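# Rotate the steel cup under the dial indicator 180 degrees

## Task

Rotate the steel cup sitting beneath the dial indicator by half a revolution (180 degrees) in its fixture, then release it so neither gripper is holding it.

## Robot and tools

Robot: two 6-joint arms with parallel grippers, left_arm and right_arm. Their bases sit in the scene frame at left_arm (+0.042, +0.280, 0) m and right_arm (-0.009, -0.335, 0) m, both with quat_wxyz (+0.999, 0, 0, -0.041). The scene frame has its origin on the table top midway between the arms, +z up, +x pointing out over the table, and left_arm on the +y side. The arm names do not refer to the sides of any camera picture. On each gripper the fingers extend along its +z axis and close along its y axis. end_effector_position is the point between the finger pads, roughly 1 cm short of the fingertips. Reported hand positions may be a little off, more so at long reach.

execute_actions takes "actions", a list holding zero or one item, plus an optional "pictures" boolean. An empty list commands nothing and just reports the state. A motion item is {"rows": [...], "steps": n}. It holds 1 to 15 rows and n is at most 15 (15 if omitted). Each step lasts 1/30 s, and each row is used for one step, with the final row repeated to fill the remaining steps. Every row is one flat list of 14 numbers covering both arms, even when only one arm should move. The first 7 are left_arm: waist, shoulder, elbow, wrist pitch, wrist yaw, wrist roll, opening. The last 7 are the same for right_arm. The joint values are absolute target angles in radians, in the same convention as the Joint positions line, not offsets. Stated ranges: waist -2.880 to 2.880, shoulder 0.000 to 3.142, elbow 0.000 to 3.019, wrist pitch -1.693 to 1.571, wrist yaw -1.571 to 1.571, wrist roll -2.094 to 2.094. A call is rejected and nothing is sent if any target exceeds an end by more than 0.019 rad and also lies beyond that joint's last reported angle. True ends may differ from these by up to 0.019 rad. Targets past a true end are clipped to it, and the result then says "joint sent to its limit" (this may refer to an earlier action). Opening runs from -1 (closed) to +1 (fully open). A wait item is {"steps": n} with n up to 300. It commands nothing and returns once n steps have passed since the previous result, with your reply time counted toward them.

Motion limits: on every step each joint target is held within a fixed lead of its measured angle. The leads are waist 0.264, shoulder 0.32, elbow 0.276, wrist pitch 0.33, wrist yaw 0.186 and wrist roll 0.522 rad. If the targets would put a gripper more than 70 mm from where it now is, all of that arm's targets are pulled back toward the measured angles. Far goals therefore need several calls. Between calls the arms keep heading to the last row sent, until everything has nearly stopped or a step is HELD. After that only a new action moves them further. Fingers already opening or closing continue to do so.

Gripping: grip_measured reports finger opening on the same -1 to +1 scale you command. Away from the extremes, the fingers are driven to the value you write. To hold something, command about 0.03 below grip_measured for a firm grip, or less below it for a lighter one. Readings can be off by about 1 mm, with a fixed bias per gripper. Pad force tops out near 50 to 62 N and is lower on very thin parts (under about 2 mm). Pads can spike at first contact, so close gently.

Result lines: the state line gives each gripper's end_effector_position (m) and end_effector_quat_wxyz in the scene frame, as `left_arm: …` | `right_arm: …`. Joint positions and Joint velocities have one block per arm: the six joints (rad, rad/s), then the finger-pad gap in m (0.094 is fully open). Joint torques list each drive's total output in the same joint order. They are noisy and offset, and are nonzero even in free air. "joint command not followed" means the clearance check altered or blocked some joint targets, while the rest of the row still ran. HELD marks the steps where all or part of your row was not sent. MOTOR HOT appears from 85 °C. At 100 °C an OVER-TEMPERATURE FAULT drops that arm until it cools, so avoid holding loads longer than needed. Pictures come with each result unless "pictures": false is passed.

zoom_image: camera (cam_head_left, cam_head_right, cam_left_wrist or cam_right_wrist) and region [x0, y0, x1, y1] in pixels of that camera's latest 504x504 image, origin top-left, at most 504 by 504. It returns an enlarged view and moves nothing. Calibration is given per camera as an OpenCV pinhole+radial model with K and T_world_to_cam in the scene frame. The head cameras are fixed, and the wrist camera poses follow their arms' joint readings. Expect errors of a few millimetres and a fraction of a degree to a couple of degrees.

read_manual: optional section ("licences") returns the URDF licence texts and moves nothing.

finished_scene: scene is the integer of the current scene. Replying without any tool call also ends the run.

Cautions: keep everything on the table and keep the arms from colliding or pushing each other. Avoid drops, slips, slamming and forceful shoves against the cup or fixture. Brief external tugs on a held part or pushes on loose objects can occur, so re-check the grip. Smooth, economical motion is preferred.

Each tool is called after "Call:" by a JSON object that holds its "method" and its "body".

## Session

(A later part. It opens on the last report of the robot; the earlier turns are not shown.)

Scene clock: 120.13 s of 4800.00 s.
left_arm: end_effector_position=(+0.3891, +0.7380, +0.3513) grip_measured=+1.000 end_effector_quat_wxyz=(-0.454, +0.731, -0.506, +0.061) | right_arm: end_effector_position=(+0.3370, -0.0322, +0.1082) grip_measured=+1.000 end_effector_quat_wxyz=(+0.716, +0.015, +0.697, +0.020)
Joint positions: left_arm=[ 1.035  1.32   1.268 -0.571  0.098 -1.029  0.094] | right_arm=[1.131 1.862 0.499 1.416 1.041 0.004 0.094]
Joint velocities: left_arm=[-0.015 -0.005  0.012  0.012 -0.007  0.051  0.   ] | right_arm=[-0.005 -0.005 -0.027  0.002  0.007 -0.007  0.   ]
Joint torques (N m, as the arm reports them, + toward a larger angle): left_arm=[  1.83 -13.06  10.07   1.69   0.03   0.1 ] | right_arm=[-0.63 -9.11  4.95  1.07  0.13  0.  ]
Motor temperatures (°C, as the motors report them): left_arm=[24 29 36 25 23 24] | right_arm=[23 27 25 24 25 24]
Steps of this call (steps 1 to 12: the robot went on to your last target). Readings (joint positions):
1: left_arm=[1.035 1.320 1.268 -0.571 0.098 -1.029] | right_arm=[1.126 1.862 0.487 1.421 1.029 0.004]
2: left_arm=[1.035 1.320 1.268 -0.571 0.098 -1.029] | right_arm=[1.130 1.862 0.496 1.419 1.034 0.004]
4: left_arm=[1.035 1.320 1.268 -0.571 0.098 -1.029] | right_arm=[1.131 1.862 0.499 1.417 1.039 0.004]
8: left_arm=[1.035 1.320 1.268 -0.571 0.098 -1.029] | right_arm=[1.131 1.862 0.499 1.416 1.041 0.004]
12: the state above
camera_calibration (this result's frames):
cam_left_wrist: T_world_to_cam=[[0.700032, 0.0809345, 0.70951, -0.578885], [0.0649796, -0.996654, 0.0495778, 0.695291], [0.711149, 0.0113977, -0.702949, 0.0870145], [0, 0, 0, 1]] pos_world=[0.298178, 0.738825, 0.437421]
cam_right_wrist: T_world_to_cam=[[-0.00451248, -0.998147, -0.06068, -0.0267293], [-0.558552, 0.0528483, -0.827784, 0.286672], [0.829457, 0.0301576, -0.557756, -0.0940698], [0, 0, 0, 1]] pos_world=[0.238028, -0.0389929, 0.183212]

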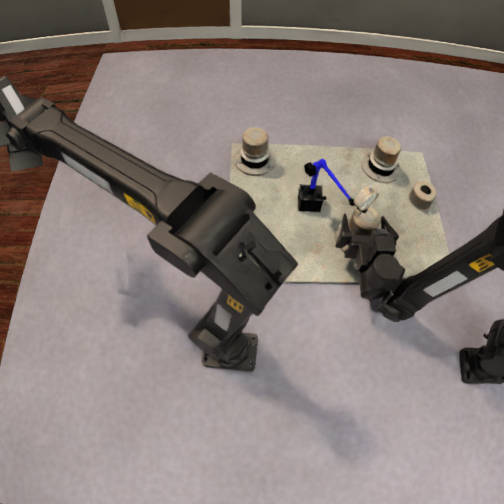

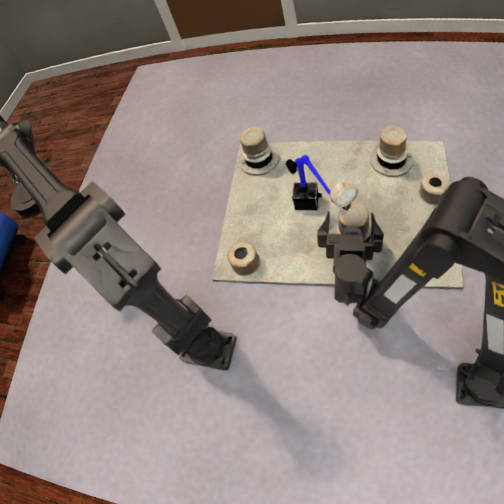

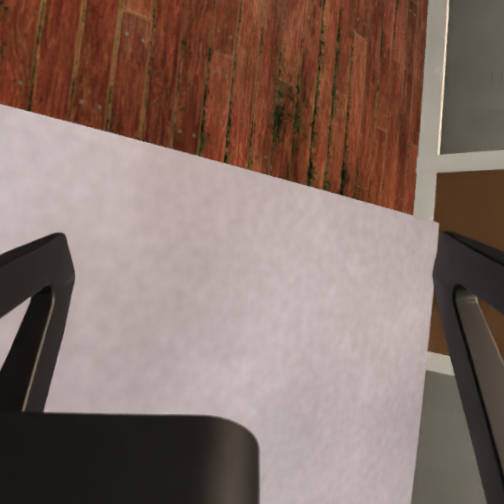

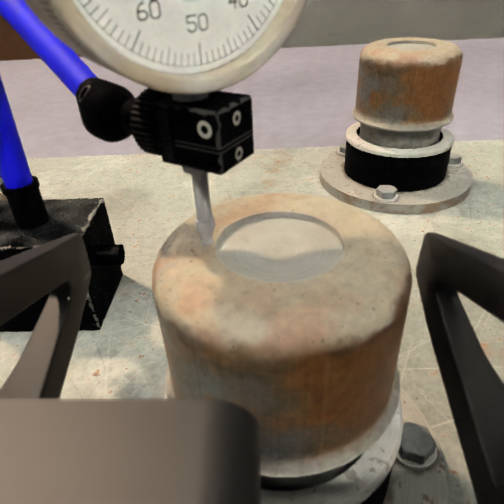

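Call:
{"method": "execute_actions", "body": {"actions": [{"rows":[[1.035,1.32,1.268,-0.571,0.098,-1.029,1,1.108,1.895,0.478,1.415,1.04,0,1]]}], "pictures": false}}

Call:
{"method": "execute_actions", "body": {"actions": [{"rows":[[1.035,1.32,1.268,-0.571,0.098,-1.029,1,1.108,1.885,0.478,1.415,1.04,0,0.39]]}]}}

Scene clock: 126.20 s of 4800.00 s.
left_arm: end_effector_position=(+0.3891, +0.7380, +0.3513) grip_measured=+1.000 end_effector_quat_wxyz=(-0.454, +0.731, -0.506, +0.061) | right_arm: end_effector_position=(+0.3377, -0.0402, +0.1000) grip_measured=+1.000 end_effector_quat_wxyz=(+0.712, +0.011, +0.702, +0.008)
Joint positions: left_arm=[ 1.035  1.32   1.268 -0.571  0.098 -1.029  0.094] | right_arm=[1.12  1.875 0.487 1.416 1.041 0.004 0.094]
Joint velocities: left_arm=[ 0.005 -0.015  0.002  0.012 -0.007 -0.051  0.   ] | right_arm=[-0.015  0.005 -0.012 -0.012  0.037 -0.022  0.   ]
Joint torques (N m, as the arm reports them, + toward a larger angle): left_arm=[  1.78 -13.07  10.07   1.69   0.03   0.1 ] | right_arm=[-1.3  -9.01  3.35  1.67 -0.08  0.02]
Motor temperatures (°C, as the motors report them): left_arm=[24 29 36 25 23 24] | right_arm=[23 27 25 24 25 24]
Steps of this call (steps 1 to 30: the robot went on to your last target; steps 31 to 90: nothing new was sent; then 2.57 s passed at rest; steps 91 to 105: all 15 steps of this action). Readings (joint positions):
91: left_arm=[1.035 1.320 1.268 -0.571 0.098 -1.029] | right_arm=[1.130 1.863 0.498 1.416 1.041 0.004]
92: left_arm=[1.035 1.320 1.268 -0.571 0.098 -1.029] | right_arm=[1.129 1.864 0.496 1.416 1.041 0.004]
94: left_arm=[1.035 1.320 1.268 -0.571 0.098 -1.029] | right_arm=[1.125 1.869 0.490 1.416 1.041 0.004]
98: left_arm=[1.035 1.320 1.268 -0.571 0.098 -1.029] | right_arm=[1.120 1.875 0.487 1.416 1.041 0.004]
105: the state above

Scene clock: 126.70 s of 4800.00 s.
left_arm: end_effector_position=(+0.3891, +0.7380, +0.3513) grip_measured=+1.000 end_effector_quat_wxyz=(-0.454, +0.731, -0.506, +0.061) | right_arm: end_effector_position=(+0.3377, -0.0395, +0.1001) grip_measured=+0.448 end_effector_quat_wxyz=(+0.712, +0.010, +0.702, +0.010)
Joint positions: left_arm=[ 1.035  1.32   1.268 -0.571  0.098 -1.029  0.094] | right_arm=[1.12  1.875 0.487 1.416 1.038 0.004 0.068]
Joint velocities: left_arm=[-0.015 -0.015  0.002 -0.012 -0.037 -0.037  0.   ] | right_arm=[-0.015 -0.005  0.002  0.002 -0.007 -0.037 -0.001]
Joint torques (N m, as the arm reports them, + toward a larger angle): left_arm=[  1.83 -13.06  10.07   1.7    0.03   0.1 ] | right_arm=[-1.46 -9.64  3.31  1.68  0.08  0.03]
Motor temperatures (°C, as the motors report them): left_arm=[24 29 36 25 23 24] | right_arm=[23 27 25 24 25 24]
Steps of this call (steps 1 to 15: all 15 steps of this action). Readings (joint positions):
1: left_arm=[1.035 1.320 1.268 -0.571 0.098 -1.029] | right_arm=[1.120 1.875 0.487 1.416 1.041 0.004]
2: left_arm=[1.035 1.320 1.268 -0.571 0.098 -1.029] | right_arm=[1.120 1.875 0.487 1.416 1.041 0.004]
4: left_arm=[1.035 1.320 1.268 -0.571 0.098 -1.029] | right_arm=[1.120 1.875 0.487 1.416 1.038 0.004]
8: left_arm=[1.035 1.320 1.268 -0.571 0.098 -1.029] | right_arm=[1.120 1.875 0.487 1.416 1.038 0.004]
15: the state above
camera_calibration (this result's frames):
cam_left_wrist: T_world_to_cam=[[0.700032, 0.0809345, 0.70951, -0.578885], [0.0649796, -0.996654, 0.0495778, 0.695291], [0.711149, 0.0113977, -0.702949, 0.0870145], [0, 0, 0, 1]] pos_world=[0.298178, 0.738825, 0.437421]
cam_right_wrist: T_world_to_cam=[[-0.0120076, -0.999205, -0.0380173, -0.0343242], [-0.568592, 0.0380979, -0.821737, 0.282933], [0.822532, 0.0117493, -0.568598, -0.096246], [0, 0, 0, 1]] pos_world=[0.239627, -0.0439453, 0.176466]

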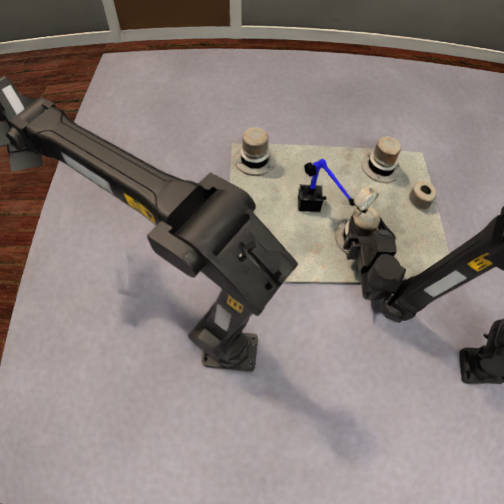

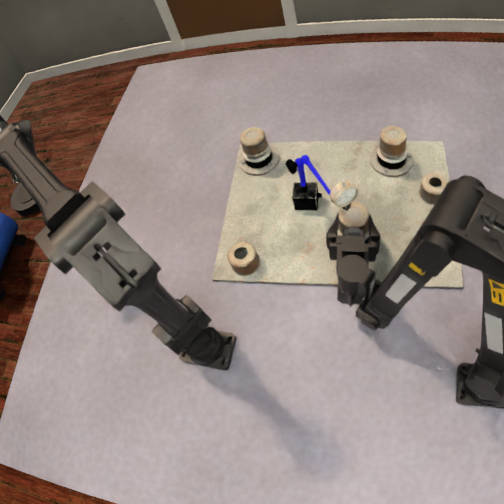

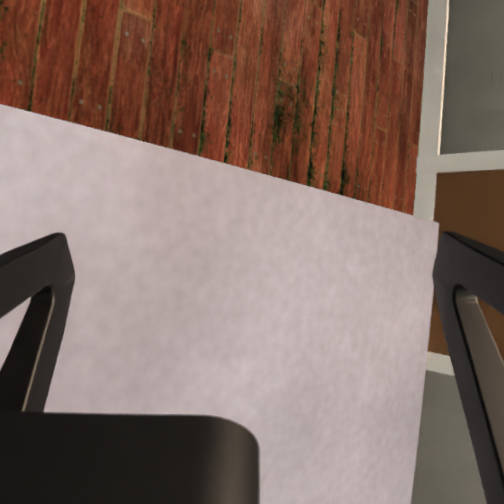

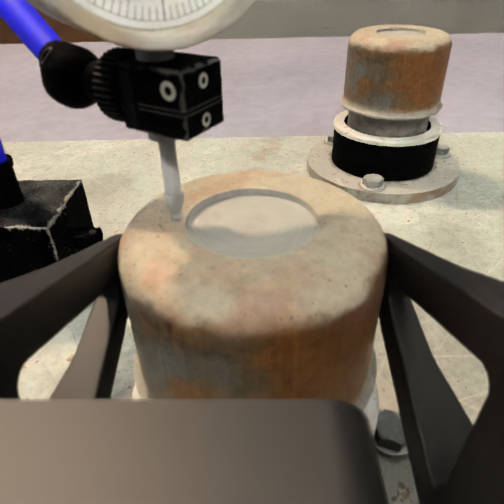

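Call:
{"method": "execute_actions", "body": {"actions": [{"rows":[[1.035,1.32,1.268,-0.571,0.098,-1.029,1,1.095,1.867,0.46,1.415,0.93,0,0.39],[1.035,1.32,1.268,-0.571,0.098,-1.029,1,1.095,1.867,0.46,1.415,0.93,0,0.39],[1.035,1.32,1.268,-0.571,0.098,-1.029,1,1.06,1.861,0.43,1.44,0.8,0,0.39],[1.035,1.32,1.268,-0.571,0.098,-1.029,1,1.06,1.861,0.43,1.44,0.8,0,0.39],[1.035,1.32,1.268,-0.571,0.098,-1.029,1,1.025,1.855,0.395,1.46,0.68,0,0.39],[1.035,1.32,1.268,-0.571,0.098,-1.029,1,1.025,1.855,0.395,1.46,0.68,0,0.39],[1.035,1.32,1.268,-0.571,0.098,-1.029,1,0.985,1.849,0.362,1.485,0.554,0,0.39],[1.035,1.32,1.268,-0.571,0.098,-1.029,1,0.985,1.849,0.362,1.485,0.554,0,0.39],[1.035,1.32,1.268,-0.571,0.098,-1.029,1,0.92,1.846,0.345,1.495,0.38,0,0.39],[1.035,1.32,1.268,-0.571,0.098,-1.029,1,0.92,1.846,0.345,1.495,0.38,0,0.39],[1.035,1.32,1.268,-0.571,0.098,-1.029,1,0.855,1.843,0.33,1.505,0.2,0,0.39],[1.035,1.32,1.268,-0.571,0.098,-1.029,1,0.855,1.843,0.33,1.505,0.2,0,0.39],[1.035,1.32,1.268,-0.571,0.098,-1.029,1,0.79,1.84,0.322,1.515,0.03,0,0.39],[1.035,1.32,1.268,-0.571,0.098,-1.029,1,0.79,1.84,0.322,1.515,0.03,0,0.39],[1.035,1.32,1.268,-0.571,0.098,-1.029,1,0.722,1.838,0.318,1.524,-0.147,0,0.39]]}], "pictures": false}}

Call:
{"method": "execute_actions", "body": {"actions": [{"rows":[[1.035,1.32,1.268,-0.571,0.098,-1.029,1,0.722,1.838,0.318,1.524,-0.147,0,0.39],[1.035,1.32,1.268,-0.571,0.098,-1.029,1,0.665,1.843,0.345,1.51,-0.3,0,0.39],[1.035,1.32,1.268,-0.571,0.098,-1.029,1,0.665,1.843,0.345,1.51,-0.3,0,0.39],[1.035,1.32,1.268,-0.571,0.098,-1.029,1,0.61,1.847,0.37,1.495,-0.455,0,0.39],[1.035,1.32,1.268,-0.571,0.098,-1.029,1,0.61,1.847,0.37,1.495,-0.455,0,0.39],[1.035,1.32,1.268,-0.571,0.098,-1.029,1,0.56,1.851,0.395,1.478,-0.61,0,0.39],[1.035,1.32,1.268,-0.571,0.098,-1.029,1,0.51,1.856,0.422,1.46,-0.762,0,0.39],[1.035,1.32,1.268,-0.571,0.098,-1.029,1,0.51,1.856,0.422,1.46,-0.762,0,0.39],[1.035,1.32,1.268,-0.571,0.098,-1.029,1,0.478,1.864,0.46,1.43,-0.89,0,0.39],[1.035,1.32,1.268,-0.571,0.098,-1.029,1,0.478,1.864,0.46,1.43,-0.89,0,0.39],[1.035,1.32,1.268,-0.571,0.098,-1.029,1,0.447,1.873,0.5,1.4,-1.015,0,0.39],[1.035,1.32,1.268,-0.571,0.098,-1.029,1,0.447,1.873,0.5,1.4,-1.015,0,0.39],[1.035,1.32,1.268,-0.571,0.098,-1.029,1,0.42,1.883,0.543,1.365,-1.135,0,0.39],[1.035,1.32,1.268,-0.571,0.098,-1.029,1,0.42,1.883,0.543,1.365,-1.135,0,0.39],[1.035,1.32,1.268,-0.571,0.098,-1.029,1,0.4,1.893,0.582,1.335,-1.23,0,0.39]]}], "pictures": false}}

Call:
{"method": "execute_actions", "body": {"actions": [{"steps":12}], "pictures": false}}

Call:
{"method": "execute_actions", "body": {"actions": [{"rows":[[1.035,1.32,1.268,-0.571,0.098,-1.029,1,0.414,1.886,0.561,1.341,-1.23,0,1]]}], "pictures": false}}

Call:
{"method": "finished_scene", "body": {"scene": 2}}

Scene clock: 152.47 s of 4800.00 s.
left_arm: end_effector_position=(+0.3891, +0.7380, +0.3513) grip_measured=+1.000 end_effector_quat_wxyz=(-0.454, +0.731, -0.506, +0.061) | right_arm: end_effector_position=(+0.3373, -0.0409, +0.1000) grip_measured=+0.448 end_effector_quat_wxyz=(+0.667, -0.236, +0.662, +0.246)
Joint positions: left_arm=[ 1.035  1.32   1.268 -0.571  0.098 -1.029  0.094] | right_arm=[0.793 1.833 0.322 1.523 0.014 0.01  0.068]
Joint velocities: left_arm=[-0.005 -0.005 -0.002 -0.022  0.022  0.022  0.   ] | right_arm=[-1.138 -0.005 -0.051  0.046 -2.63  -0.022  0.   ]
Joint torques (N m, as the arm reports them, + toward a larger angle): left_arm=[  1.87 -13.02  10.07   1.69   0.03   0.1 ] | right_arm=[-0.47 -8.67  3.13  1.87 -0.13 -0.02]
Motor temperatures (°C, as the motors report them): left_arm=[24 29 37 25 23 24] | right_arm=[23 27 25 24 25 24]
Steps of this call (steps 1 to 15: the robot went on to your last target; steps 16 to 90: nothing new was sent; then 22.27 s passed at rest; steps 91 to 105: all 15 steps of this action). Readings (joint positions):
91: left_arm=[1.035 1.320 1.268 -0.571 0.098 -1.029] | right_arm=[1.117 1.875 0.481 1.417 1.011 0.003]
92: left_arm=[1.035 1.320 1.268 -0.571 0.098 -1.029] | right_arm=[1.108 1.869 0.471 1.421 0.979 0.003]
94: left_arm=[1.035 1.320 1.268 -0.571 0.098 -1.029] | right_arm=[1.079 1.857 0.438 1.438 0.863 0.005]
98: left_arm=[1.035 1.320 1.268 -0.571 0.098 -1.029] | right_arm=[1.004 1.843 0.377 1.478 0.602 0.007]
105: the state above

Scene clock: 152.97 s of 4800.00 s.
left_arm: end_effector_position=(+0.3891, +0.7380, +0.3513) grip_measured=+1.000 end_effector_quat_wxyz=(-0.454, +0.731, -0.506, +0.061) | right_arm: end_effector_position=(+0.3388, -0.0429, +0.1014) grip_measured=+0.448 end_effector_quat_wxyz=(+0.522, -0.482, +0.513, +0.481)
Joint positions: left_arm=[ 1.035  1.32   1.268 -0.571  0.098 -1.029  0.094] | right_arm=[ 0.429  1.875  0.522  1.374 -1.152  0.009  0.068]
Joint velocities: left_arm=[-0.015  0.015  0.007  0.007 -0.037 -0.022  0.   ] | right_arm=[-0.347  0.142  0.637 -0.545 -1.707  0.037 -0.   ]
Joint torques (N m, as the arm reports them, + toward a larger angle): left_arm=[  1.82 -13.03  10.06   1.69   0.03   0.1 ] | right_arm=[-1.22 -9.84  6.35  1.67 -0.8  -0.06]
Motor temperatures (°C, as the motors report them): left_arm=[24 29 37 25 23 24] | right_arm=[23 27 25 24 25 24]
Steps of this call (steps 1 to 15: all 15 steps of this action). Readings (joint positions):
1: left_arm=[1.035 1.320 1.268 -0.571 0.098 -1.029] | right_arm=[0.758 1.833 0.322 1.523 -0.074 0.010]
2: left_arm=[1.035 1.320 1.268 -0.571 0.098 -1.029] | right_arm=[0.725 1.833 0.324 1.523 -0.162 0.010]
4: left_arm=[1.035 1.320 1.268 -0.571 0.098 -1.029] | right_arm=[0.666 1.834 0.336 1.514 -0.326 0.009]
8: left_arm=[1.035 1.320 1.268 -0.571 0.098 -1.029] | right_arm=[0.546 1.843 0.387 1.475 -0.675 0.009]
15: the state above

Scene clock: 153.37 s of 4800.00 s.
left_arm: end_effector_position=(+0.3891, +0.7380, +0.3513) grip_measured=+1.000 end_effector_quat_wxyz=(-0.454, +0.731, -0.506, +0.061) | right_arm: end_effector_position=(+0.3395, -0.0427, +0.1004) grip_measured=+0.448 end_effector_quat_wxyz=(+0.504, -0.498, +0.499, +0.498)
Joint positions: left_arm=[ 1.035  1.32   1.268 -0.571  0.098 -1.029  0.094] | right_arm=[ 0.417  1.884  0.552  1.347 -1.228  0.009  0.068]
Joint velocities: left_arm=[ 0.005 -0.015  0.007 -0.002 -0.095 -0.022  0.   ] | right_arm=[-0.005 -0.005  0.007 -0.007  0.022 -0.022  0.001]
Joint torques (N m, as the arm reports them, + toward a larger angle): left_arm=[  1.8  -13.04  10.07   1.69   0.03   0.1 ] | right_arm=[ -1.83 -10.31   7.37   1.15  -0.09  -0.03]
Motor temperatures (°C, as the motors report them): left_arm=[24 29 37 25 23 24] | right_arm=[23 27 25 24 25 24]
Steps of this call (steps 1 to 12: the robot went on to your last target). Readings (joint positions):
1: left_arm=[1.035 1.320 1.268 -0.571 0.098 -1.029] | right_arm=[0.421 1.880 0.540 1.359 -1.200 0.009]
2: left_arm=[1.035 1.320 1.268 -0.571 0.098 -1.029] | right_arm=[0.418 1.883 0.550 1.351 -1.223 0.009]
4: left_arm=[1.035 1.320 1.268 -0.571 0.098 -1.029] | right_arm=[0.417 1.884 0.552 1.347 -1.228 0.009]
8: left_arm=[1.035 1.320 1.268 -0.571 0.098 -1.029] | right_arm=[0.417 1.884 0.552 1.347 -1.228 0.009]
12: the state above

Scene clock: 153.87 s of 4800.00 s.
left_arm: end_effector_position=(+0.3891, +0.7380, +0.3513) grip_measured=+1.000 end_effector_quat_wxyz=(-0.454, +0.731, -0.506, +0.061) | right_arm: end_effector_position=(+0.3395, -0.0427, +0.1004) grip_measured=+1.000 end_effector_quat_wxyz=(+0.505, -0.498, +0.499, +0.498)
Joint positions: left_arm=[ 1.035  1.32   1.268 -0.571  0.098 -1.029  0.094] | right_arm=[ 0.417  1.884  0.552  1.347 -1.228  0.009  0.094]
Joint velocities: left_arm=[-0.005 -0.005 -0.017  0.007  0.022 -0.022  0.   ] | right_arm=[-0.015 -0.005  0.012  0.017  0.007  0.066  0.   ]
Joint torques (N m, as the arm reports them, + toward a larger angle): left_arm=[  1.83 -13.05  10.07   1.69   0.03   0.1 ] | right_arm=[ -0.72 -10.94   5.41   1.38  -0.07  -0.03]
Motor temperatures (°C, as the motors report them): left_arm=[24 29 37 25 23 24] | right_arm=[23 27 25 24 25 24]
Steps of this call (steps 1 to 15: all 15 steps of this action). Readings (joint positions):
1: left_arm=[1.035 1.320 1.268 -0.571 0.098 -1.029] | right_arm=[0.417 1.884 0.552 1.347 -1.228 0.009]
2: left_arm=[1.035 1.320 1.268 -0.571 0.098 -1.029] | right_arm=[0.417 1.884 0.552 1.347 -1.228 0.009]
4: left_arm=[1.035 1.320 1.268 -0.571 0.098 -1.029] | right_arm=[0.417 1.884 0.552 1.347 -1.228 0.009]
8: left_arm=[1.035 1.320 1.268 -0.571 0.098 -1.029] | right_arm=[0.417 1.884 0.552 1.347 -1.228 0.009]
15: the state above

The scene is finished: the task was done.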